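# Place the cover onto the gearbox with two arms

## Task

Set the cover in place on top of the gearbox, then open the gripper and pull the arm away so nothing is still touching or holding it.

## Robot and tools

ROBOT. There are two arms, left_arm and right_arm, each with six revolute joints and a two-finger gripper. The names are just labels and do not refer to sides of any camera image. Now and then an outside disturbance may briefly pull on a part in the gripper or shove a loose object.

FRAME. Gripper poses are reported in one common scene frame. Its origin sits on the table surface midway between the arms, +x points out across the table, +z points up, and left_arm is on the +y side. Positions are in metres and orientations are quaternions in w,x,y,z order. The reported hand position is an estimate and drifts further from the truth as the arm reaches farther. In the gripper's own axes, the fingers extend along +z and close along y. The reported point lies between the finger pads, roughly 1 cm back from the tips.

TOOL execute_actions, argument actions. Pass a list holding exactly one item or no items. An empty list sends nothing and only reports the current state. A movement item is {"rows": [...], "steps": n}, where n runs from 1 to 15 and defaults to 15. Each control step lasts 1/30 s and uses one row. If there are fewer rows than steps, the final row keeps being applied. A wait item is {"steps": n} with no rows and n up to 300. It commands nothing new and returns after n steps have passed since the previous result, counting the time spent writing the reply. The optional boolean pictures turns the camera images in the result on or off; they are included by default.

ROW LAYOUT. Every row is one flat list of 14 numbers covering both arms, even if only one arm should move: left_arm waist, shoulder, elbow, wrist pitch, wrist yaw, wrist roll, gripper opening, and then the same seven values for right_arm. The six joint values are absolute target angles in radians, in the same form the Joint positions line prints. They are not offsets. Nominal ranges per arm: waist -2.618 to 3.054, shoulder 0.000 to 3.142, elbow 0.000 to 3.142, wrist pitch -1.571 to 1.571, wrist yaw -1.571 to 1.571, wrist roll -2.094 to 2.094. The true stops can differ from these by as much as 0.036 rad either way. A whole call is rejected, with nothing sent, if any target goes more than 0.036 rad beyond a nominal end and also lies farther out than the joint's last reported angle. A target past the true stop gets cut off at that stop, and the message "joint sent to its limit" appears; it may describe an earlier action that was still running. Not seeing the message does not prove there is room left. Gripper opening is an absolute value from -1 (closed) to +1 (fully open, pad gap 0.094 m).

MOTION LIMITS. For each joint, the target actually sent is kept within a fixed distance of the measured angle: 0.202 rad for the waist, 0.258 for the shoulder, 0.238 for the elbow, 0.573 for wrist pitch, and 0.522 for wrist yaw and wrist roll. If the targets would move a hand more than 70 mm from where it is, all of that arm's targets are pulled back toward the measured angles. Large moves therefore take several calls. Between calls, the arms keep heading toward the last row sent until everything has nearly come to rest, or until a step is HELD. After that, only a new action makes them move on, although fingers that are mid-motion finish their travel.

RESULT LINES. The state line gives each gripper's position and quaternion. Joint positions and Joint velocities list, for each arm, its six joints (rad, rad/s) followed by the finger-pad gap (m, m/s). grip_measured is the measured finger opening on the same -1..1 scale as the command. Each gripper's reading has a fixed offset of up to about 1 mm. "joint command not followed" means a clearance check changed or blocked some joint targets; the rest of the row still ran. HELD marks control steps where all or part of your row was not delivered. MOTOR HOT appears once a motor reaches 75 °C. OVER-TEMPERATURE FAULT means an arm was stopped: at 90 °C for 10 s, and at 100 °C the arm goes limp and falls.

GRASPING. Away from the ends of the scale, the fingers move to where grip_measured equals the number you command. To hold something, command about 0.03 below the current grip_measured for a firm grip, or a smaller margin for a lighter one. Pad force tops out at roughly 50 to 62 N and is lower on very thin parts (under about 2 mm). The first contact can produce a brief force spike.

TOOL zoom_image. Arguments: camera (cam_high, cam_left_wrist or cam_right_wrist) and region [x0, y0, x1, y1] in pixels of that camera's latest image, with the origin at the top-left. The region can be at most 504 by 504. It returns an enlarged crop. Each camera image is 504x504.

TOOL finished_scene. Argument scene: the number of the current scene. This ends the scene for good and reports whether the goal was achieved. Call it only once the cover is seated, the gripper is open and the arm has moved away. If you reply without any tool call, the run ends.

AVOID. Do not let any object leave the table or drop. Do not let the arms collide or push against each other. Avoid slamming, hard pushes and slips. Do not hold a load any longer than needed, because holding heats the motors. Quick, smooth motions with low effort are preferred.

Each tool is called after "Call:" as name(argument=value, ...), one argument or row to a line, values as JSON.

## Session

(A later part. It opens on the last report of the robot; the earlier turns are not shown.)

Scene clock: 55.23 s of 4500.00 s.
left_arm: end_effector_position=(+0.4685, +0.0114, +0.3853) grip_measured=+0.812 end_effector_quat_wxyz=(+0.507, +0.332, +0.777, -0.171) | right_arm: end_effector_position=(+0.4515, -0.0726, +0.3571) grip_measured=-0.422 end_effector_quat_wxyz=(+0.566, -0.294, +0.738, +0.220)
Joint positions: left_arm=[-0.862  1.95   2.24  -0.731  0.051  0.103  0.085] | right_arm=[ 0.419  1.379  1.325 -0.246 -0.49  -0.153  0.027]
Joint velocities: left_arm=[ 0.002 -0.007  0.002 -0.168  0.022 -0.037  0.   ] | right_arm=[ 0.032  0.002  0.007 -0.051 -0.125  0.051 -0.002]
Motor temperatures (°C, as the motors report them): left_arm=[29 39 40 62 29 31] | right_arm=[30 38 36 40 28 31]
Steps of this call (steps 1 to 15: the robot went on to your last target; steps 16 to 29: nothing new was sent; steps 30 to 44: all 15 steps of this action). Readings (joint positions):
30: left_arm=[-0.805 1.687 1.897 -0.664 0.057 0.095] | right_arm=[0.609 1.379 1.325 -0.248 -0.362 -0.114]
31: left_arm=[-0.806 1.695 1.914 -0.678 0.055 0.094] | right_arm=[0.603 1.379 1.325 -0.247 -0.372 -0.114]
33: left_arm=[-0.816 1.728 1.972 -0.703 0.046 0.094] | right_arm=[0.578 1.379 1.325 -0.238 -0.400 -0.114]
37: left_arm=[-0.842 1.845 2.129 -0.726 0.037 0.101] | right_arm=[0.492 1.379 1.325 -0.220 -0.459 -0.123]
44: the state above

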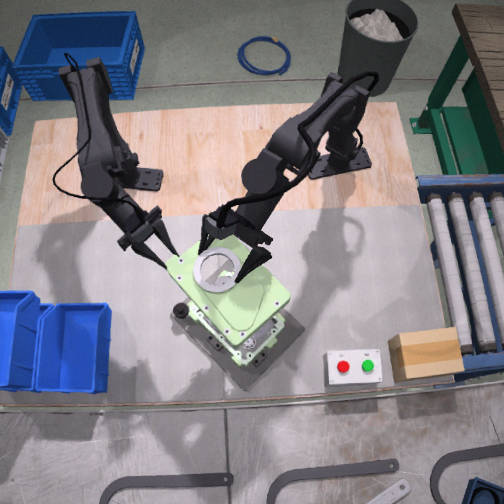

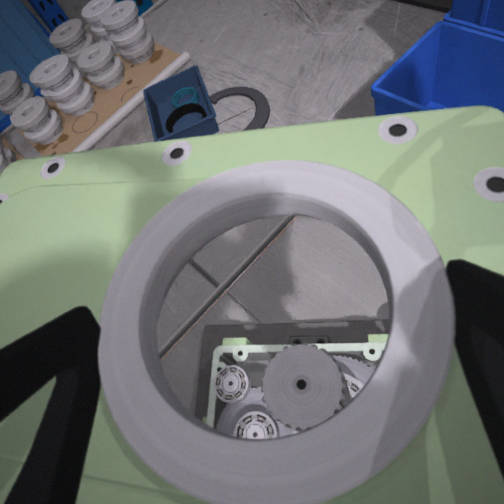

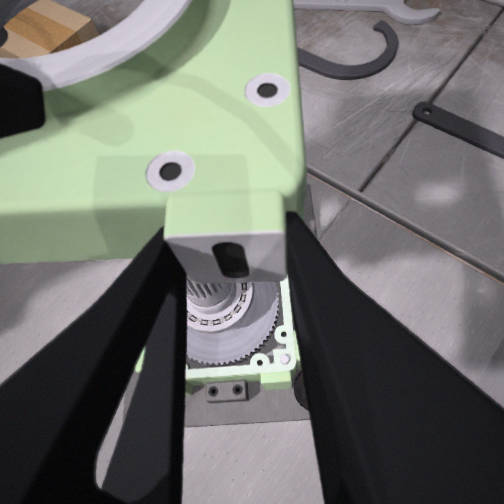

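Call:
execute_actions(
  actions=[
    {"rows":[[-0.883,1.89,2.265,-0.57,0.015,0.125,0.72,0.425,1.352,1.34,-0.135,-0.525,-0.136,-0.52],[-0.887,1.88,2.225,-0.545,0.01,0.125,0.72,0.42,1.348,1.315,-0.117,-0.53,-0.137,-0.52],[-0.891,1.87,2.187,-0.52,0.005,0.125,0.72,0.415,1.344,1.29,-0.1,-0.535,-0.138,-0.52],[-0.895,1.86,2.15,-0.495,0,0.125,0.72,0.41,1.34,1.265,-0.082,-0.54,-0.14,-0.52],[-0.899,1.852,2.115,-0.472,-0.005,0.125,0.72,0.405,1.336,1.242,-0.065,-0.545,-0.141,-0.52],[-0.902,1.845,2.082,-0.45,-0.01,0.125,0.72,0.4,1.332,1.22,-0.047,-0.55,-0.142,-0.52],[-0.904,1.838,2.05,-0.428,-0.015,0.125,0.72,0.398,1.329,1.2,-0.03,-0.555,-0.143,-0.52],[-0.905,1.831,2.02,-0.407,-0.02,0.125,0.72,0.396,1.327,1.18,-0.013,-0.56,-0.144,-0.52]]},
  ],
)

Scene clock: 57.30 s of 4500.00 s.
left_arm: end_effector_position=(+0.4632, +0.0078, +0.3361) grip_measured=+0.812 end_effector_quat_wxyz=(+0.484, +0.326, +0.796, -0.161) | right_arm: end_effector_position=(+0.4472, -0.0758, +0.3066) grip_measured=-0.422 end_effector_quat_wxyz=(+0.543, -0.297, +0.749, +0.236)
Joint positions: left_arm=[-0.885  1.889  1.995 -0.606  0.013  0.074  0.085] | right_arm=[ 0.397  1.367  1.155 -0.143 -0.539 -0.155  0.027]
Joint velocities: left_arm=[ 0.002  0.002 -0.012  0.081 -0.066  0.022 -0.001] | right_arm=[ 0.002 -0.017 -0.002  0.227  0.037 -0.051 -0.   ]
Motor temperatures (°C, as the motors report them): left_arm=[29 41 41 62 29 31] | right_arm=[30 38 36 40 28 31]
Steps of this call (steps 1 to 30: the robot went on to your last target; steps 31 to 47: nothing new was sent; steps 48 to 62: all 15 steps of this action). Readings (joint positions):
48: left_arm=[-0.862 1.950 2.246 -0.742 0.050 0.099] | right_arm=[0.419 1.379 1.325 -0.247 -0.498 -0.153]
49: left_arm=[-0.862 1.947 2.239 -0.737 0.049 0.098] | right_arm=[0.419 1.379 1.322 -0.242 -0.498 -0.153]
51: left_arm=[-0.865 1.928 2.193 -0.705 0.041 0.098] | right_arm=[0.416 1.378 1.300 -0.214 -0.508 -0.153]
55: left_arm=[-0.878 1.890 2.065 -0.634 0.015 0.095] | right_arm=[0.406 1.367 1.214 -0.155 -0.532 -0.153]
62: the state above

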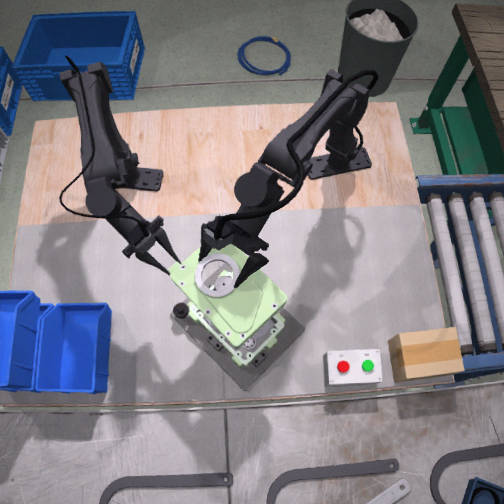

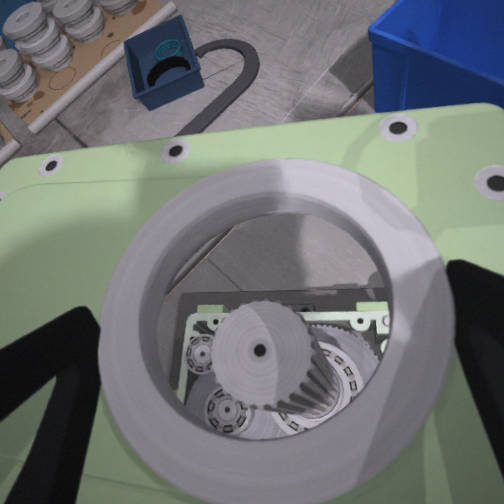

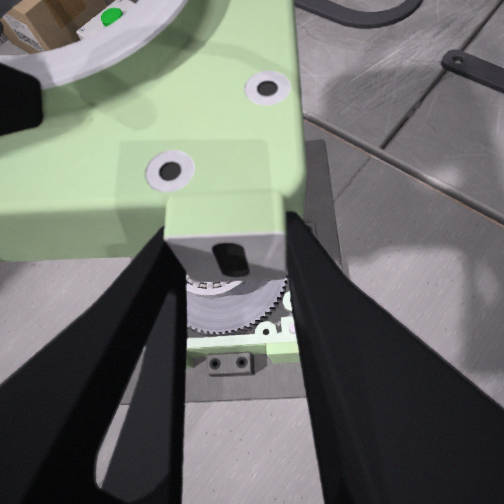

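Call:
execute_actions(
  actions=[
    {"rows":[[-0.89,1.825,2.0,-0.36,-0.01,0.14,0.72,0.4,1.33,1.17,0.02,-0.55,-0.142,-0.52],[-0.88,1.82,1.98,-0.33,-0.01,0.15,0.72,0.405,1.332,1.16,0.04,-0.55,-0.142,-0.52],[-0.875,1.812,1.95,-0.3,-0.01,0.15,0.72,0.41,1.334,1.14,0.065,-0.55,-0.142,-0.52],[-0.875,1.804,1.92,-0.275,-0.01,0.15,0.72,0.41,1.336,1.12,0.09,-0.55,-0.142,-0.52],[-0.875,1.797,1.89,-0.25,-0.01,0.15,0.72,0.41,1.338,1.1,0.115,-0.55,-0.142,-0.52],[-0.875,1.79,1.86,-0.225,-0.01,0.15,0.72,0.41,1.34,1.08,0.14,-0.55,-0.142,-0.52],[-0.875,1.785,1.83,-0.2,-0.01,0.15,0.72,0.41,1.342,1.06,0.16,-0.55,-0.142,-0.52]]},
  ],
)

Scene clock: 59.60 s of 4500.00 s.
left_arm: end_effector_position=(+0.4675, +0.0073, +0.3200) grip_measured=+0.812 end_effector_quat_wxyz=(+0.511, +0.330, +0.777, -0.165) | right_arm: end_effector_position=(+0.4515, -0.0762, +0.2900) grip_measured=-0.422 end_effector_quat_wxyz=(+0.568, -0.298, +0.733, +0.228)
Joint positions: left_arm=[-0.877  1.838  1.805 -0.405  0.024  0.1    0.085] | right_arm=[ 0.396  1.367  1.04   0.031 -0.531 -0.158  0.027]
Joint velocities: left_arm=[-0.002  0.002 -0.007  0.139  0.022  0.051  0.001] | right_arm=[ 0.007  0.002  0.017  0.139 -0.007 -0.022 -0.001]
Motor temperatures (°C, as the motors report them): left_arm=[29 42 40 63 29 31] | right_arm=[30 38 37 41 28 31]
Steps of this call (steps 1 to 30: the robot went on to your last target; steps 31 to 54: nothing new was sent; steps 55 to 69: all 15 steps of this action). Readings (joint positions):
55: left_arm=[-0.885 1.887 1.994 -0.581 0.011 0.083] | right_arm=[0.393 1.367 1.155 -0.116 -0.540 -0.157]
56: left_arm=[-0.884 1.884 1.985 -0.569 0.012 0.087] | right_arm=[0.393 1.367 1.155 -0.112 -0.538 -0.157]
58: left_arm=[-0.880 1.870 1.950 -0.524 0.017 0.094] | right_arm=[0.393 1.367 1.140 -0.078 -0.535 -0.158]
62: left_arm=[-0.877 1.838 1.847 -0.432 0.017 0.106] | right_arm=[0.396 1.367 1.077 0.011 -0.536 -0.158]
69: the state above

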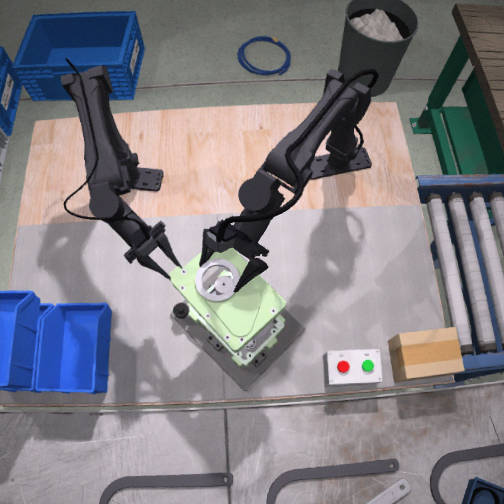

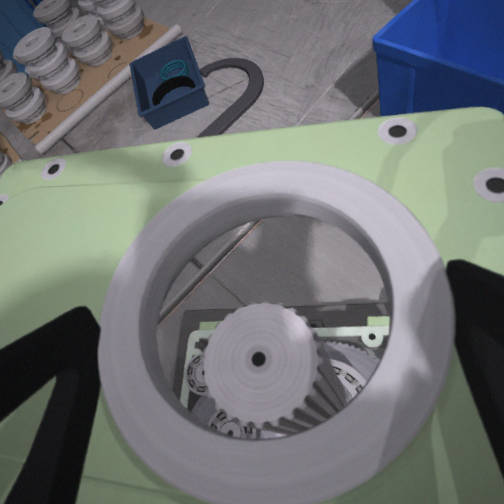

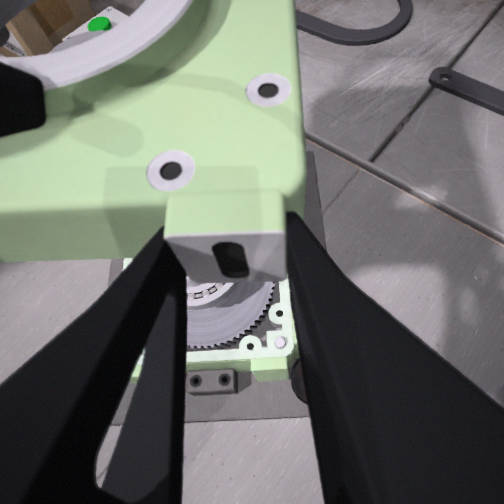

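Call:
execute_actions(
  actions=[
    {"rows":[[-0.865,1.775,1.81,-0.19,-0.01,0.14,0.72,0.42,1.345,1.06,0.17,-0.55,-0.14,-0.52],[-0.858,1.765,1.79,-0.18,-0.01,0.14,0.72,0.43,1.35,1.055,0.18,-0.55,-0.14,-0.52],[-0.855,1.76,1.77,-0.165,-0.01,0.14,0.72,0.435,1.355,1.045,0.195,-0.55,-0.14,-0.52],[-0.855,1.757,1.75,-0.15,-0.01,0.14,0.72,0.435,1.36,1.035,0.21,-0.55,-0.14,-0.52],[-0.855,1.754,1.73,-0.135,-0.01,0.14,0.72,0.435,1.362,1.025,0.225,-0.55,-0.14,-0.52],[-0.855,1.752,1.71,-0.12,-0.01,0.14,0.72,0.435,1.365,1.01,0.24,-0.55,-0.14,-0.52]]},
  ],
)

Scene clock: 61.10 s of 4500.00 s.
left_arm: end_effector_position=(+0.4680, +0.0166, +0.3072) grip_measured=+0.812 end_effector_quat_wxyz=(+0.518, +0.324, +0.774, -0.165) | right_arm: end_effector_position=(+0.4530, -0.0676, +0.2783) grip_measured=-0.422 end_effector_quat_wxyz=(+0.574, -0.305, +0.725, +0.228)
Joint positions: left_arm=[-0.862  1.797  1.688 -0.311  0.031  0.102  0.085] | right_arm=[ 0.419  1.387  0.995  0.115 -0.519 -0.159  0.027]
Joint velocities: left_arm=[-0.022  0.002  0.007  0.11   0.066  0.007 -0.   ] | right_arm=[ 0.007 -0.007  0.017  0.139  0.022  0.037 -0.   ]
Motor temperatures (°C, as the motors report them): left_arm=[29 43 40 63 29 31] | right_arm=[30 38 37 41 28 31]
Steps of this call (steps 1 to 30: the robot went on to your last target; steps 31 to 45: all 15 steps of this action). Readings (joint positions):
31: left_arm=[-0.876 1.837 1.803 -0.386 0.024 0.110] | right_arm=[0.396 1.367 1.040 0.049 -0.525 -0.158]
32: left_arm=[-0.874 1.834 1.796 -0.378 0.027 0.110] | right_arm=[0.398 1.367 1.040 0.051 -0.523 -0.158]
34: left_arm=[-0.868 1.820 1.767 -0.356 0.033 0.109] | right_arm=[0.405 1.370 1.038 0.061 -0.518 -0.159]
38: left_arm=[-0.862 1.797 1.708 -0.319 0.033 0.109] | right_arm=[0.418 1.378 1.009 0.106 -0.518 -0.159]
45: the state above

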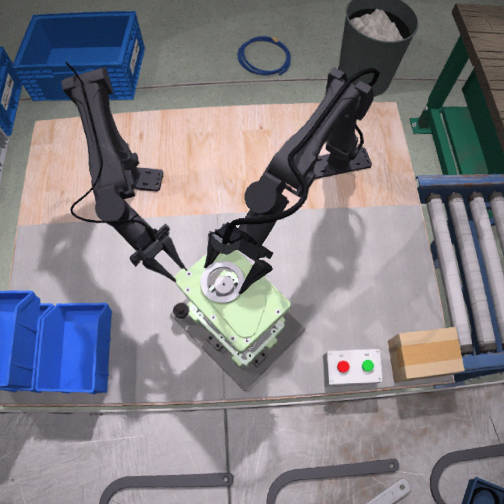

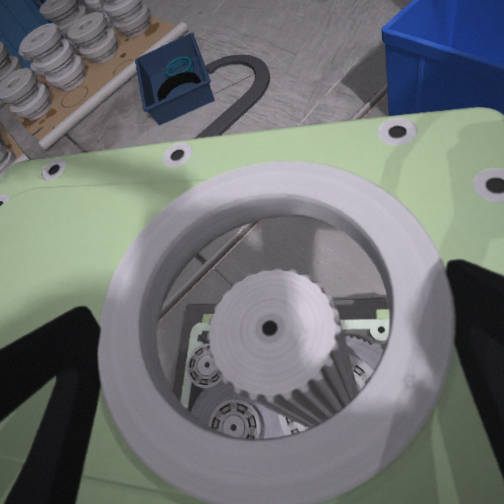

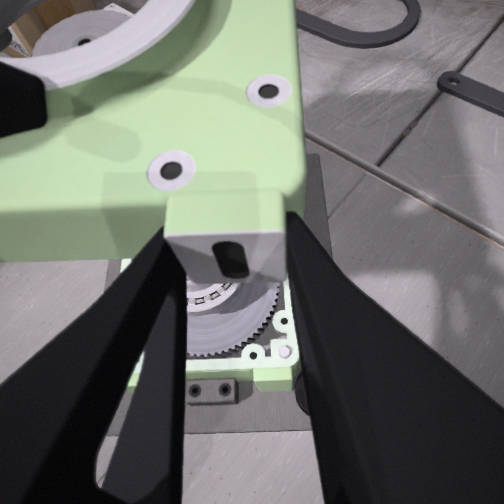

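Call:
execute_actions(
  actions=[
    {"rows":[[-0.855,1.751,1.683,-0.093,-0.015,0.13,0.72,0.435,1.372,0.988,0.27,-0.555,-0.14,-0.52],[-0.855,1.75,1.656,-0.066,-0.02,0.13,0.72,0.435,1.38,0.966,0.30,-0.56,-0.14,-0.52],[-0.855,1.75,1.63,-0.04,-0.025,0.13,0.72,0.435,1.388,0.945,0.33,-0.565,-0.14,-0.52],[-0.855,1.75,1.604,-0.013,-0.03,0.13,0.72,0.435,1.397,0.924,0.36,-0.57,-0.14,-0.52],[-0.855,1.75,1.578,0.013,-0.035,0.13,0.72,0.435,1.406,0.903,0.39,-0.575,-0.14,-0.52],[-0.855,1.751,1.552,0.04,-0.04,0.13,0.72,0.435,1.416,0.883,0.42,-0.58,-0.14,-0.52],[-0.855,1.752,1.527,0.066,-0.045,0.13,0.72,0.435,1.426,0.863,0.45,-0.585,-0.14,-0.52],[-0.855,1.754,1.502,0.092,-0.05,0.13,0.72,0.435,1.437,0.844,0.48,-0.59,-0.14,-0.52],[-0.855,1.756,1.478,0.118,-0.05,0.13,0.72,0.435,1.448,0.825,0.51,-0.59,-0.14,-0.52],[-0.855,1.759,1.454,0.144,-0.05,0.13,0.72,0.435,1.46,0.807,0.54,-0.59,-0.14,-0.52],[-0.855,1.762,1.43,0.17,-0.05,0.13,0.72,0.435,1.472,0.79,0.57,-0.59,-0.14,-0.52],[-0.855,1.765,1.407,0.196,-0.05,0.13,0.72,0.435,1.485,0.775,0.60,-0.59,-0.14,-0.52]]},
  ],
)

Scene clock: 62.90 s of 4500.00 s.
left_arm: end_effector_position=(+0.4657, +0.0205, +0.2152) grip_measured=+0.812 end_effector_quat_wxyz=(+0.496, +0.318, +0.791, -0.162) | right_arm: end_effector_position=(+0.4506, -0.0638, +0.1856) grip_measured=-0.422 end_effector_quat_wxyz=(+0.550, -0.307, +0.738, +0.241)
Joint positions: left_arm=[-0.861  1.811  1.384 -0.046  0.023  0.079  0.085] | right_arm=[ 0.422  1.517  0.762  0.424 -0.539 -0.155  0.027]
Joint velocities: left_arm=[ 0.017  0.159 -0.188  0.125  0.037 -0.139  0.001] | right_arm=[-0.002  0.198 -0.193  0.154 -0.022  0.007 -0.   ]
Motor temperatures (°C, as the motors report them): left_arm=[29 44 40 64 29 31] | right_arm=[30 37 36 41 28 31]
Steps of this call (steps 1 to 15: the robot went on to your last target; steps 16 to 39: nothing new was sent; steps 40 to 54: all 15 steps of this action). Readings (joint positions):
40: left_arm=[-0.861 1.797 1.684 -0.301 0.031 0.103] | right_arm=[0.419 1.387 0.992 0.127 -0.516 -0.159]
41: left_arm=[-0.861 1.795 1.674 -0.287 0.031 0.103] | right_arm=[0.419 1.387 0.984 0.142 -0.515 -0.159]
43: left_arm=[-0.861 1.787 1.637 -0.249 0.030 0.106] | right_arm=[0.419 1.391 0.956 0.184 -0.515 -0.159]
47: left_arm=[-0.861 1.784 1.534 -0.163 0.023 0.107] | right_arm=[0.419 1.427 0.877 0.286 -0.525 -0.159]
54: the state above

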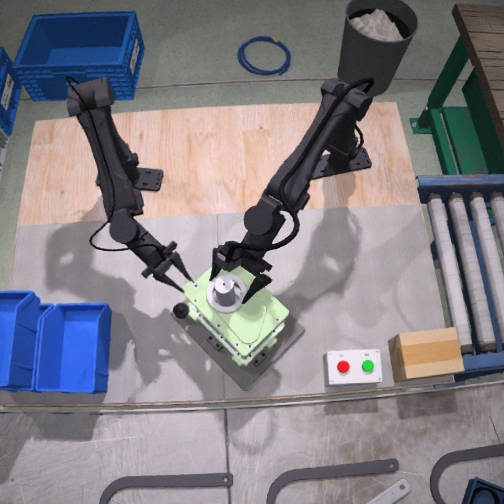

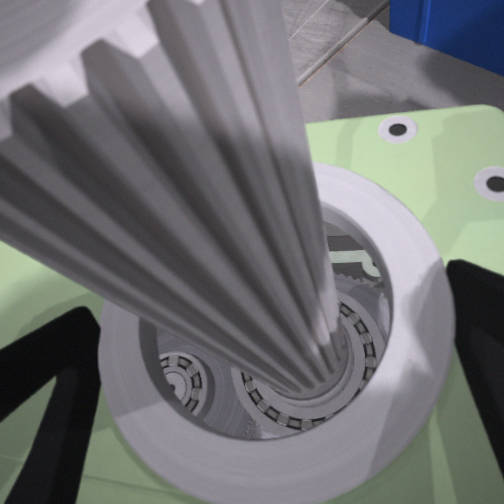

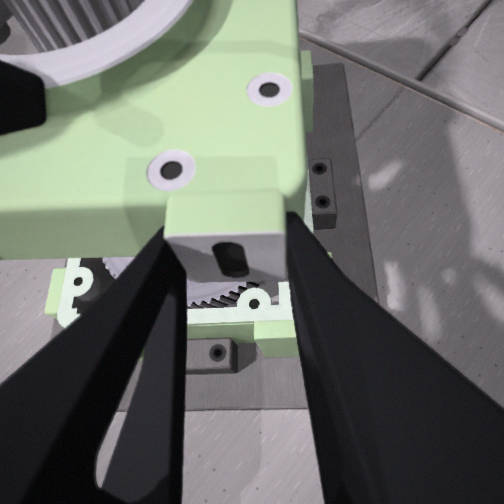

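Call:
execute_actions(
  actions=[
    {"rows":[[-0.855,1.77,1.39,0.225,-0.05,0.13,0.72,0.435,1.498,0.762,0.635,-0.59,-0.14,-0.52],[-0.855,1.776,1.374,0.25,-0.05,0.13,0.72,0.435,1.512,0.75,0.667,-0.59,-0.14,-0.52],[-0.855,1.782,1.358,0.274,-0.05,0.13,0.72,0.435,1.527,0.738,0.698,-0.59,-0.14,-0.52],[-0.855,1.789,1.343,0.297,-0.05,0.13,0.72,0.435,1.543,0.727,0.728,-0.59,-0.14,-0.52],[-0.855,1.796,1.329,0.32,-0.05,0.13,0.72,0.435,1.56,0.716,0.757,-0.59,-0.14,-0.52],[-0.855,1.803,1.315,0.342,-0.05,0.13,0.72,0.435,1.577,0.706,0.786,-0.59,-0.14,-0.52],[-0.855,1.81,1.302,0.363,-0.05,0.13,0.72,0.435,1.595,0.696,0.815,-0.59,-0.14,-0.52],[-0.855,1.818,1.289,0.384,-0.05,0.13,0.72,0.435,1.613,0.687,0.843,-0.59,-0.14,-0.52],[-0.855,1.826,1.276,0.404,-0.05,0.13,0.72,0.435,1.632,0.678,0.87,-0.59,-0.14,-0.52],[-0.855,1.835,1.264,0.424,-0.05,0.13,0.72,0.435,1.65,0.67,0.897,-0.59,-0.14,-0.52]]},
  ],
)

Call:
zoom_image(
  camera="cam_high",
  region=[160,250,310,400],
)

Scene clock: 65.00 s of 4500.00 s.
left_arm: end_effector_position=(+0.4706, +0.0190, +0.1649) grip_measured=+0.812 end_effector_quat_wxyz=(+0.510, +0.319, +0.783, -0.159) | right_arm: end_effector_position=(+0.4564, -0.0648, +0.1345) grip_measured=-0.422 end_effector_quat_wxyz=(+0.562, -0.307, +0.731, +0.236)
Joint positions: left_arm=[-0.86   1.879  1.237  0.198  0.017  0.094  0.085] | right_arm=[ 0.418  1.687  0.656  0.727 -0.534 -0.159  0.027]
Joint velocities: left_arm=[ 0.007  0.1   -0.071  0.125  0.051 -0.095 -0.001] | right_arm=[-0.002  0.081 -0.085  0.051 -0.007 -0.081 -0.001]
Motor temperatures (°C, as the motors report them): left_arm=[29 45 40 65 29 31] | right_arm=[30 38 36 42 28 31]
Steps of this call (steps 1 to 30: the robot went on to your last target; steps 31 to 48: nothing new was sent; steps 49 to 63: all 15 steps of this action). Readings (joint positions):
49: left_arm=[-0.861 1.816 1.377 0.004 0.020 0.094] | right_arm=[0.420 1.524 0.754 0.481 -0.526 -0.157]
50: left_arm=[-0.861 1.816 1.373 0.013 0.020 0.094] | right_arm=[0.420 1.526 0.752 0.490 -0.525 -0.157]
52: left_arm=[-0.860 1.816 1.354 0.049 0.020 0.100] | right_arm=[0.418 1.536 0.740 0.531 -0.524 -0.158]
56: left_arm=[-0.860 1.823 1.297 0.125 0.010 0.108] | right_arm=[0.418 1.592 0.705 0.638 -0.533 -0.159]
63: the state above

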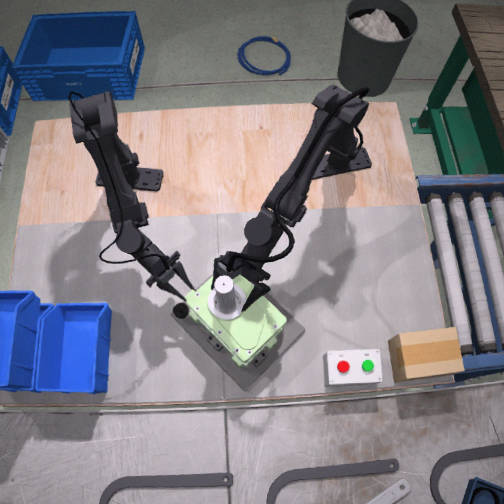

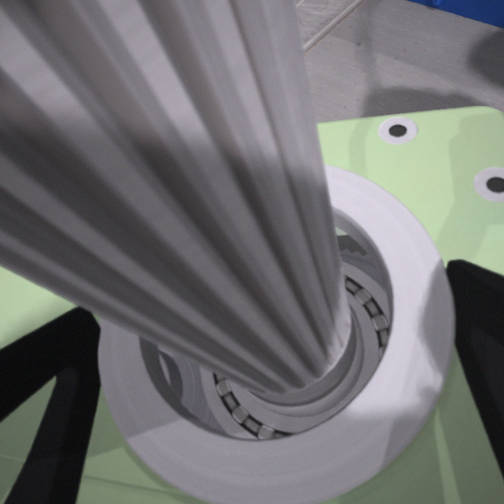

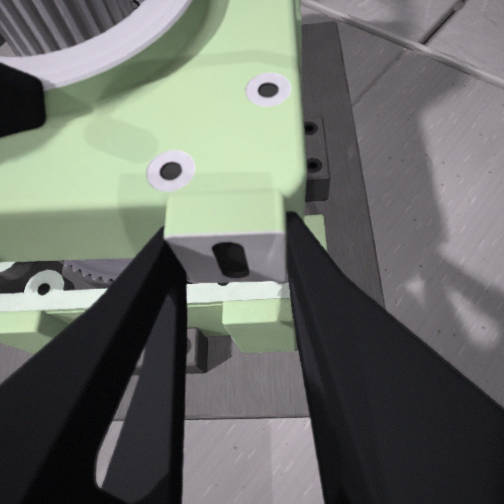

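Region (160, 250, 310, 400) of cam_high's 504x504 image, scaled by 3.360, with more detail than that image has.

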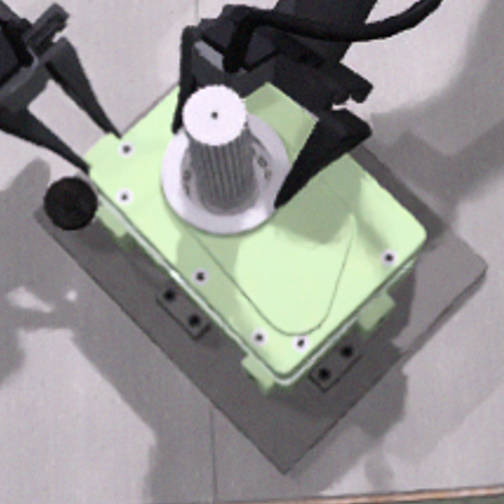

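Call:
execute_actions(
  actions=[
    {"rows":[[-0.855,1.84,1.256,0.435,-0.05,0.13,0.72,0.435,1.66,0.664,0.912,-0.59,-0.14,-0.52],[-0.855,1.845,1.248,0.446,-0.05,0.13,0.72,0.435,1.67,0.658,0.927,-0.59,-0.14,-0.52],[-0.855,1.85,1.24,0.457,-0.05,0.13,0.72,0.435,1.68,0.653,0.942,-0.59,-0.14,-0.52],[-0.855,1.855,1.233,0.468,-0.05,0.13,0.72,0.435,1.69,0.648,0.957,-0.59,-0.14,-0.52],[-0.855,1.86,1.226,0.479,-0.05,0.13,0.72,0.435,1.70,0.643,0.972,-0.59,-0.14,-0.52],[-0.855,1.865,1.219,0.49,-0.05,0.13,0.72,0.435,1.71,0.639,0.987,-0.59,-0.14,-0.52],[-0.855,1.87,1.212,0.50,-0.05,0.13,0.72,0.435,1.72,0.635,1.0,-0.59,-0.14,-0.52],[-0.855,1.875,1.205,0.51,-0.05,0.13,0.72,0.435,1.73,0.631,1.015,-0.59,-0.14,-0.52]]},
  ],
)

Call:
zoom_image(
  camera="cam_high",
  region=[160,250,310,400],
)

Scene clock: 66.93 s of 4500.00 s.
left_arm: end_effector_position=(+0.4724, +0.0187, +0.1509) grip_measured=+0.812 end_effector_quat_wxyz=(+0.523, +0.319, +0.774, -0.162) | right_arm: end_effector_position=(+0.4585, -0.0657, +0.1206) grip_measured=-0.422 end_effector_quat_wxyz=(+0.575, -0.309, +0.722, +0.230)
Joint positions: left_arm=[-0.857  1.908  1.183  0.313  0.022  0.1    0.085] | right_arm=[ 0.416  1.761  0.624  0.864 -0.531 -0.164  0.027]
Joint velocities: left_arm=[-0.012 -0.012  0.002  0.007 -0.037 -0.007  0.   ] | right_arm=[ 0.002 -0.007 -0.017  0.037 -0.007 -0.051  0.   ]
Motor temperatures (°C, as the motors report them): left_arm=[29 45 40 65 30 31] | right_arm=[30 38 36 42 28 31]
Steps of this call (steps 1 to 30: the robot went on to your last target; steps 31 to 43: nothing new was sent; steps 44 to 58: all 15 steps of this action). Readings (joint positions):
44: left_arm=[-0.859 1.880 1.236 0.231 0.019 0.103] | right_arm=[0.416 1.688 0.654 0.763 -0.525 -0.163]
45: left_arm=[-0.859 1.880 1.236 0.233 0.018 0.103] | right_arm=[0.416 1.689 0.654 0.766 -0.524 -0.163]
47: left_arm=[-0.858 1.880 1.228 0.249 0.017 0.105] | right_arm=[0.416 1.697 0.654 0.783 -0.524 -0.163]
51: left_arm=[-0.857 1.884 1.201 0.290 0.015 0.110] | right_arm=[0.416 1.729 0.640 0.843 -0.530 -0.164]
58: the state above

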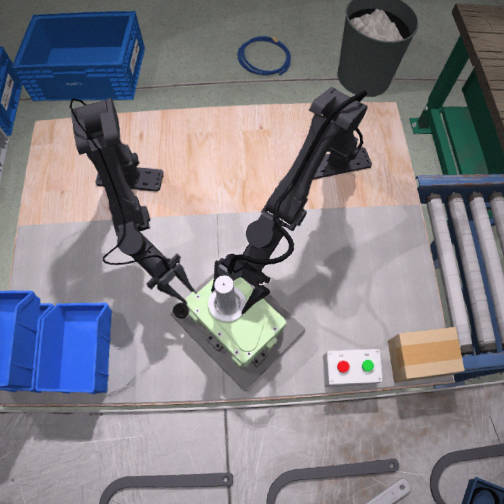

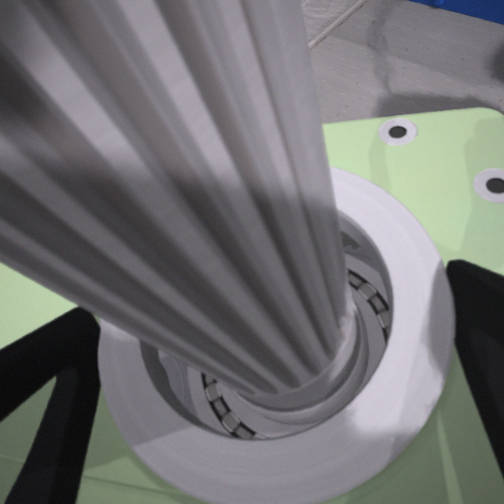

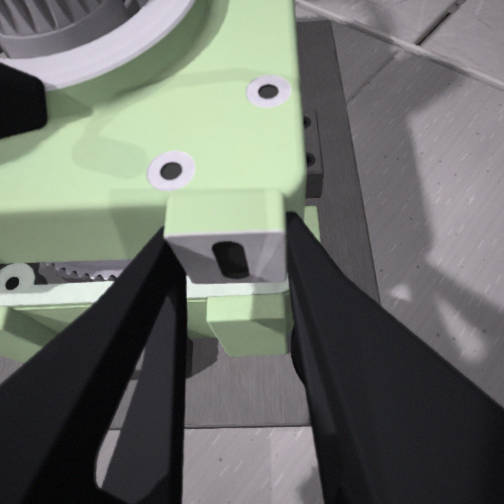

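Region (160, 250, 310, 400) of cam_high's 504x504 image, scaled by 3.360, with more detail than that image has.

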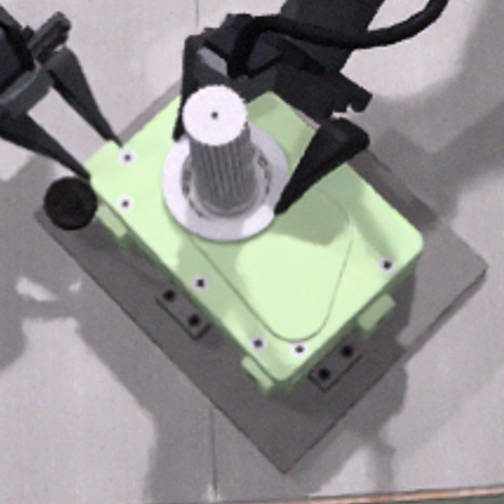

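Call:
execute_actions(
  actions=[
    {"rows":[[-0.86,1.875,1.195,0.512,-0.05,0.13,0.72,0.44,1.733,0.624,1.025,-0.59,-0.14,-0.52],[-0.865,1.876,1.185,0.515,-0.05,0.13,0.72,0.443,1.737,0.617,1.035,-0.59,-0.14,-0.52],[-0.868,1.877,1.178,0.518,-0.05,0.13,0.72,0.445,1.742,0.612,1.045,-0.59,-0.14,-0.52],[-0.868,1.878,1.172,0.52,-0.05,0.13,0.72,0.445,1.748,0.608,1.055,-0.59,-0.14,-0.52],[-0.868,1.879,1.166,0.523,-0.05,0.13,0.72,0.445,1.753,0.605,1.062,-0.59,-0.14,-0.52]]},
  ],
)

Call:
zoom_image(
  camera="cam_high",
  region=[160,250,310,400],
)

Scene clock: 69.70 s of 4500.00 s.
left_arm: end_effector_position=(+0.4685, +0.0196, +0.1444) grip_measured=+0.812 end_effector_quat_wxyz=(+0.525, +0.318, +0.772, -0.164) | right_arm: end_effector_position=(+0.4549, -0.0648, +0.1152) grip_measured=-0.422 end_effector_quat_wxyz=(+0.579, -0.310, +0.718, +0.229)
Joint positions: left_arm=[-0.86   1.908  1.147  0.355  0.022  0.097  0.085] | right_arm=[ 0.422  1.779  0.6    0.917 -0.526 -0.165  0.027]
Joint velocities: left_arm=[-0.002  0.012 -0.007 -0.007 -0.066 -0.007 -0.001] | right_arm=[ 0.007  0.007 -0.002  0.022  0.037  0.022 -0.001]
Motor temperatures (°C, as the motors report them): left_arm=[29 46 40 66 30 31] | right_arm=[30 38 36 43 28 31]
Steps of this call (steps 1 to 30: the robot went on to your last target; steps 31 to 68: nothing new was sent; steps 69 to 83: all 15 steps of this action). Readings (joint positions):
69: left_arm=[-0.857 1.908 1.183 0.323 0.022 0.102] | right_arm=[0.416 1.761 0.624 0.876 -0.527 -0.164]
70: left_arm=[-0.857 1.908 1.181 0.326 0.022 0.102] | right_arm=[0.416 1.761 0.623 0.879 -0.527 -0.164]
72: left_arm=[-0.858 1.908 1.171 0.341 0.023 0.102] | right_arm=[0.416 1.762 0.615 0.892 -0.525 -0.165]
76: left_arm=[-0.860 1.908 1.152 0.351 0.023 0.100] | right_arm=[0.420 1.776 0.602 0.910 -0.527 -0.165]
83: the state above

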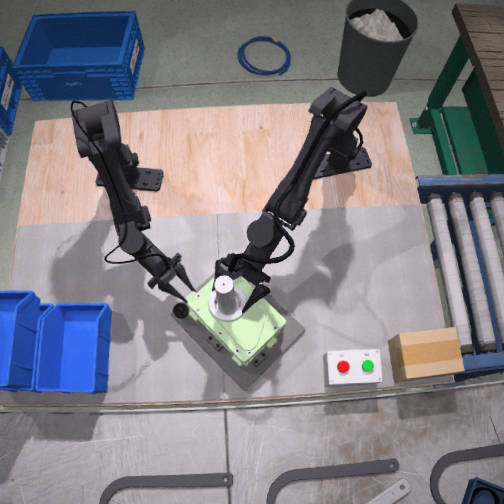

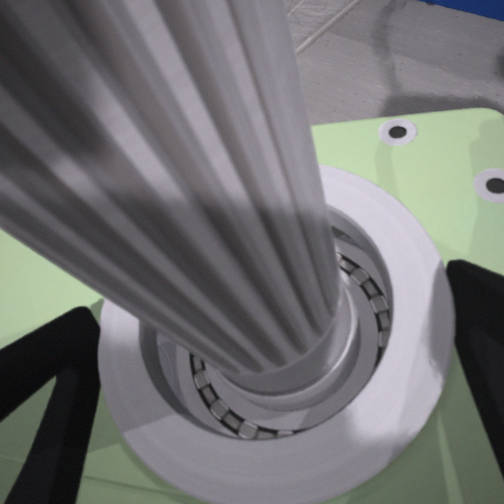

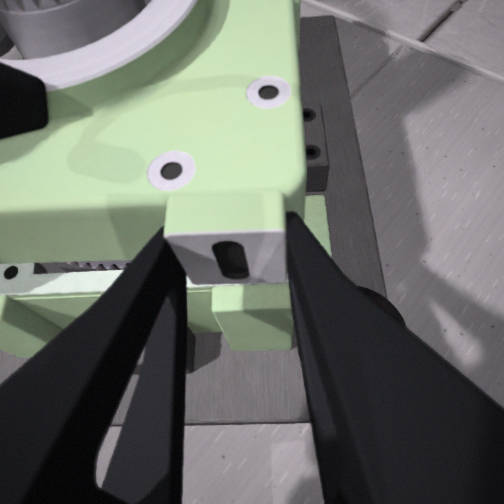

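Region (160, 250, 310, 400) of cam_high's 504x504 image, scaled by 3.360, with more detail than that image has.

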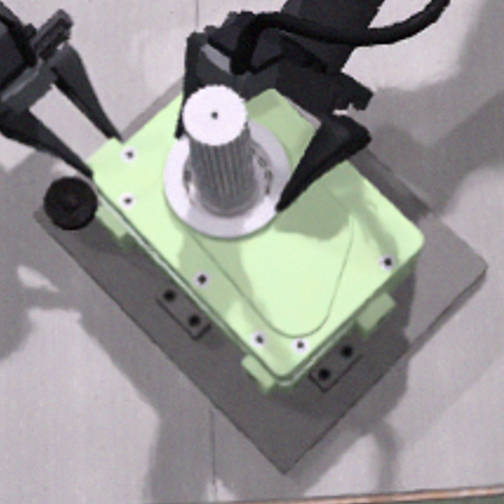

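Call:
execute_actions(
  actions=[
    {"rows":[[-0.868,1.882,1.166,0.51,-0.05,0.13,0.72,0.445,1.757,0.605,1.06,-0.59,-0.14,-0.52],[-0.868,1.885,1.166,0.50,-0.05,0.13,0.72,0.445,1.761,0.605,1.055,-0.59,-0.14,-0.52],[-0.868,1.888,1.166,0.49,-0.05,0.13,0.72,0.445,1.765,0.605,1.05,-0.59,-0.14,-0.52],[-0.868,1.891,1.166,0.48,-0.05,0.13,0.72,0.445,1.769,0.605,1.05,-0.59,-0.14,-0.52],[-0.868,1.894,1.166,0.47,-0.05,0.13,0.72,0.445,1.773,0.605,1.05,-0.59,-0.14,-0.52]]},
  ],
)

Call:
zoom_image(
  camera="cam_high",
  region=[160,250,310,400],
)

Scene clock: 71.13 s of 4500.00 s.
left_arm: end_effector_position=(+0.4683, +0.0202, +0.1368) grip_measured=+0.812 end_effector_quat_wxyz=(+0.518, +0.318, +0.778, -0.162) | right_arm: end_effector_position=(+0.4547, -0.0644, +0.1074) grip_measured=-0.422 end_effector_quat_wxyz=(+0.573, -0.310, +0.723, +0.231)
Joint positions: left_arm=[-0.86   1.919  1.147  0.347  0.02   0.093  0.085] | right_arm=[ 0.422  1.8    0.6    0.922 -0.529 -0.165  0.027]
Joint velocities: left_arm=[-0.022 -0.007  0.002  0.007  0.022  0.022  0.   ] | right_arm=[-0.012  0.002  0.007  0.051 -0.051  0.007  0.   ]
Motor temperatures (°C, as the motors report them): left_arm=[29 46 40 66 30 30] | right_arm=[30 38 36 44 28 31]
Steps of this call (steps 1 to 15: the robot went on to your last target; steps 16 to 28: nothing new was sent; steps 29 to 43: all 15 steps of this action). Readings (joint positions):
29: left_arm=[-0.860 1.908 1.147 0.355 0.022 0.097] | right_arm=[0.422 1.779 0.600 0.918 -0.526 -0.165]
30: left_arm=[-0.860 1.908 1.147 0.355 0.022 0.097] | right_arm=[0.422 1.779 0.600 0.918 -0.526 -0.165]
32: left_arm=[-0.860 1.908 1.147 0.354 0.021 0.097] | right_arm=[0.422 1.782 0.600 0.920 -0.526 -0.165]
36: left_arm=[-0.860 1.915 1.147 0.349 0.020 0.096] | right_arm=[0.422 1.794 0.600 0.922 -0.528 -0.165]
43: the state above

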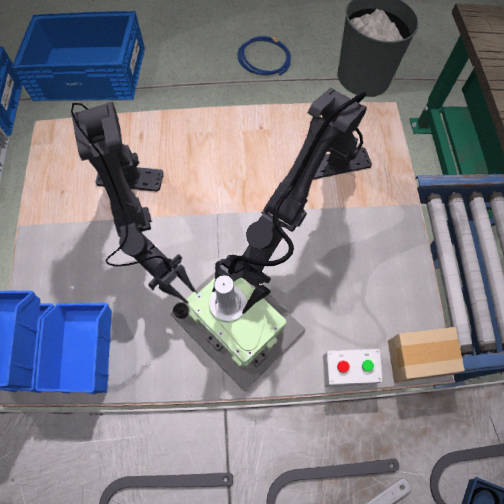

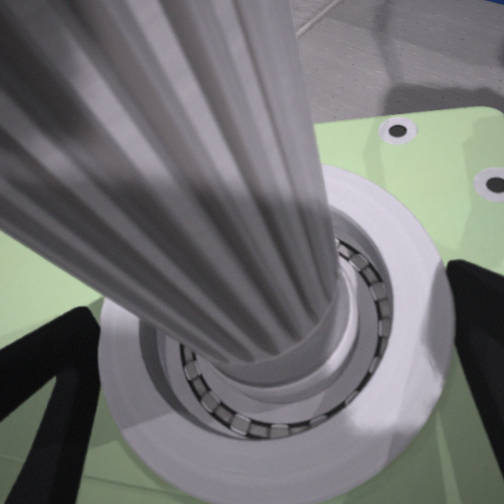

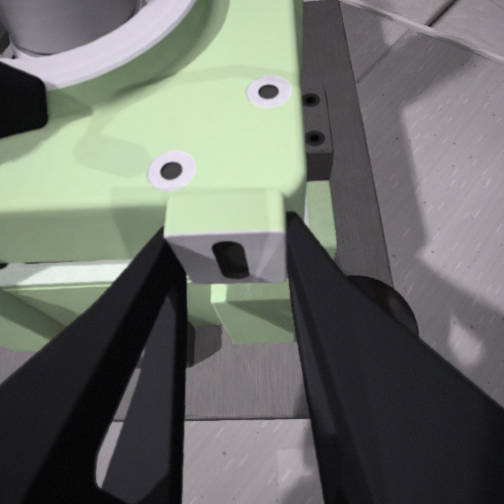

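Region (160, 250, 310, 400) of cam_high's 504x504 image, scaled by 3.360, with more detail than that image has.

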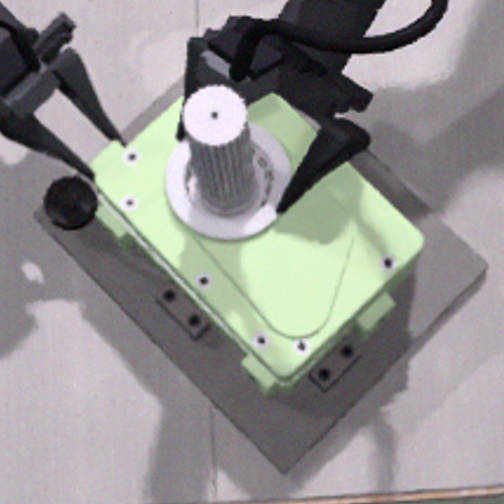

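Call:
execute_actions(
  actions=[
    {"rows":[[-0.872,1.897,1.162,0.475,-0.05,0.13,0.72,0.443,1.777,0.6,1.06,-0.59,-0.14,-0.52],[-0.875,1.9,1.158,0.48,-0.05,0.13,0.72,0.441,1.781,0.595,1.07,-0.59,-0.14,-0.52],[-0.875,1.903,1.154,0.485,-0.05,0.13,0.72,0.44,1.785,0.59,1.08,-0.59,-0.14,-0.52],[-0.875,1.906,1.15,0.49,-0.05,0.13,0.72,0.44,1.79,0.587,1.09,-0.59,-0.14,-0.52],[-0.875,1.91,1.146,0.495,-0.05,0.13,0.72,0.44,1.795,0.584,1.10,-0.59,-0.14,-0.52]]},
  ],
)

Call:
zoom_image(
  camera="cam_high",
  region=[160,250,310,400],
)

Scene clock: 72.60 s of 4500.00 s.
left_arm: end_effector_position=(+0.4669, +0.0195, +0.1355) grip_measured=+0.812 end_effector_quat_wxyz=(+0.520, +0.318, +0.776, -0.162) | right_arm: end_effector_position=(+0.4533, -0.0650, +0.1062) grip_measured=-0.422 end_effector_quat_wxyz=(+0.580, -0.310, +0.718, +0.230)
Joint positions: left_arm=[-0.864  1.919  1.138  0.362  0.016  0.094  0.085] | right_arm=[ 0.422  1.814  0.584  0.97  -0.527 -0.163  0.027]
Joint velocities: left_arm=[-0.007 -0.007  0.007  0.007 -0.037 -0.051 -0.   ] | right_arm=[ 0.022 -0.012  0.002  0.007  0.022 -0.007 -0.001]
Motor temperatures (°C, as the motors report them): left_arm=[29 46 40 66 30 30] | right_arm=[30 38 36 44 28 31]
Steps of this call (steps 1 to 15: the robot went on to your last target; steps 16 to 29: nothing new was sent; steps 30 to 44: all 15 steps of this action). Readings (joint positions):
30: left_arm=[-0.860 1.919 1.147 0.347 0.020 0.092] | right_arm=[0.422 1.800 0.600 0.922 -0.529 -0.165]
31: left_arm=[-0.860 1.919 1.147 0.347 0.020 0.092] | right_arm=[0.422 1.800 0.600 0.922 -0.529 -0.165]
33: left_arm=[-0.861 1.919 1.147 0.347 0.018 0.092] | right_arm=[0.422 1.803 0.595 0.933 -0.529 -0.164]
37: left_arm=[-0.863 1.919 1.139 0.359 0.017 0.093] | right_arm=[0.422 1.811 0.586 0.962 -0.528 -0.163]
44: the state above

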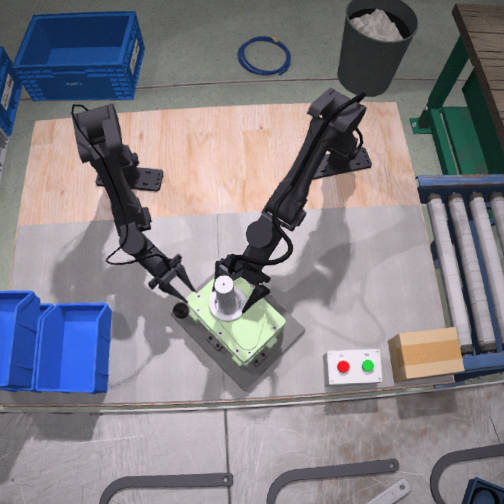

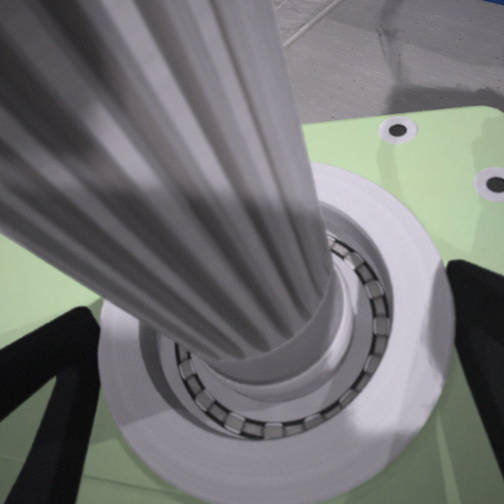

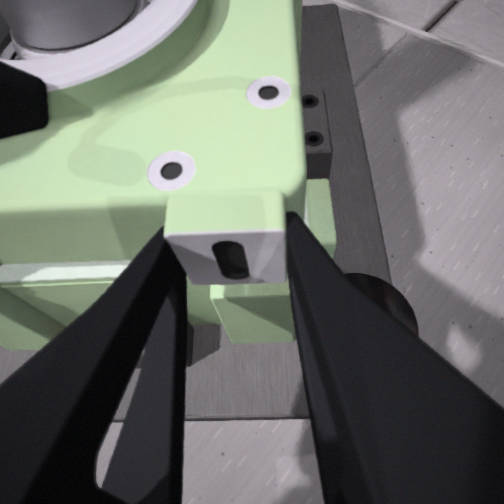

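Region (160, 250, 310, 400) of cam_high's 504x504 image, scaled by 3.360, with more detail than that image has.

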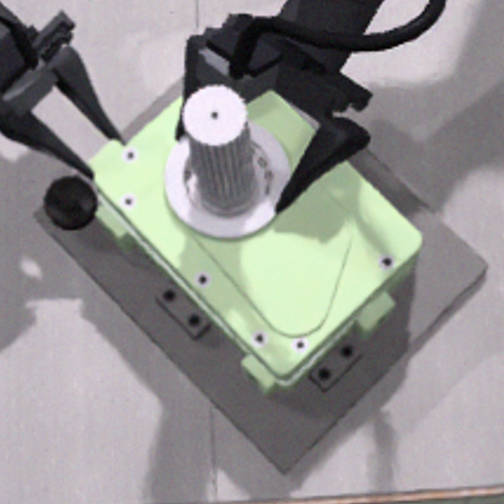

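Call:
execute_actions(
  actions=[
    {"rows":[[-0.878,1.915,1.146,0.48,-0.05,0.12,0.72,0.438,1.795,0.584,1.08,-0.59,-0.14,-0.52],[-0.88,1.92,1.146,0.465,-0.05,0.11,0.72,0.436,1.795,0.584,1.06,-0.59,-0.14,-0.52],[-0.88,1.925,1.146,0.45,-0.05,0.10,0.72,0.435,1.795,0.584,1.04,-0.59,-0.14,-0.52],[-0.88,1.93,1.146,0.435,-0.05,0.09,0.72,0.435,1.795,0.584,1.02,-0.59,-0.14,-0.52],[-0.88,1.935,1.146,0.42,-0.05,0.08,0.72,0.435,1.795,0.584,1.0,-0.59,-0.14,-0.52]]},
  ],
)

Call:
zoom_image(
  camera="cam_high",
  region=[160,250,310,400],
)

Scene clock: 74.27 s of 4500.00 s.
left_arm: end_effector_position=(+0.4669, +0.0183, +0.1320) grip_measured=+0.812 end_effector_quat_wxyz=(+0.518, +0.317, +0.777, -0.162) | right_arm: end_effector_position=(+0.4535, -0.0664, +0.1036) grip_measured=-0.422 end_effector_quat_wxyz=(+0.576, -0.310, +0.721, +0.227)
Joint positions: left_arm=[-0.866  1.929  1.138  0.368  0.013  0.09   0.085] | right_arm=[ 0.42   1.814  0.584  0.958 -0.524 -0.169  0.027]
Joint velocities: left_arm=[-0.017  0.002 -0.002 -0.007 -0.022  0.037 -0.001] | right_arm=[ 0.007  0.022  0.002 -0.022 -0.022  0.007 -0.   ]
Motor temperatures (°C, as the motors report them): left_arm=[29 46 40 66 30 30] | right_arm=[30 38 35 44 28 31]
Steps of this call (steps 1 to 15: the robot went on to your last target; steps 16 to 35: nothing new was sent; steps 36 to 50: all 15 steps of this action). Readings (joint positions):
36: left_arm=[-0.864 1.920 1.138 0.362 0.016 0.094] | right_arm=[0.422 1.814 0.584 0.970 -0.527 -0.163]
37: left_arm=[-0.864 1.921 1.138 0.362 0.016 0.093] | right_arm=[0.422 1.814 0.584 0.970 -0.527 -0.163]
39: left_arm=[-0.865 1.923 1.138 0.363 0.014 0.090] | right_arm=[0.421 1.814 0.584 0.966 -0.526 -0.164]
43: left_arm=[-0.866 1.929 1.138 0.368 0.013 0.090] | right_arm=[0.420 1.814 0.584 0.958 -0.524 -0.169]
50: the state above

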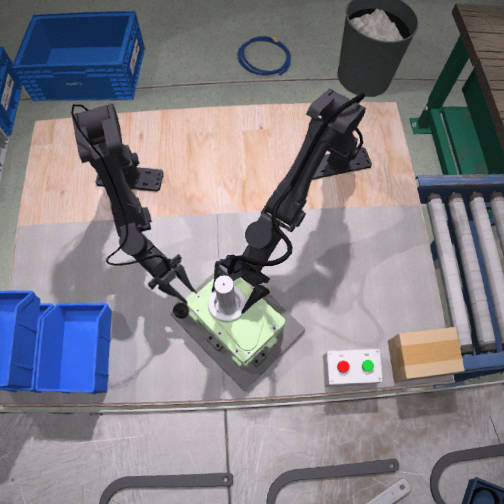

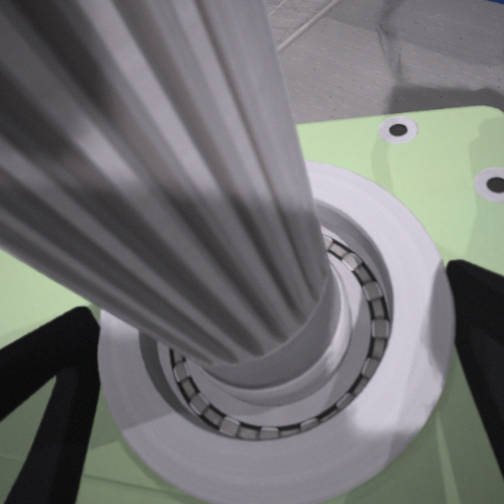

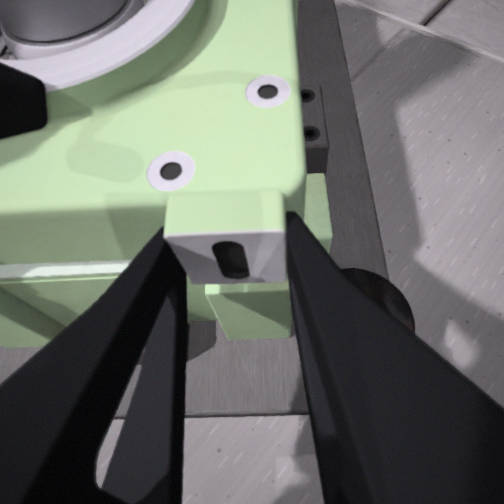

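Region (160, 250, 310, 400) of cam_high's 504x504 image, scaled by 3.360, with more detail than that image has.

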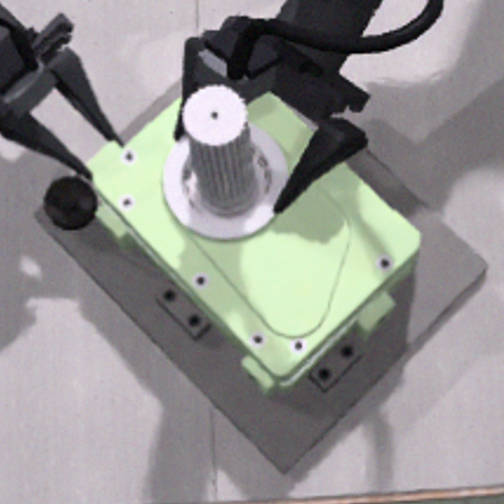

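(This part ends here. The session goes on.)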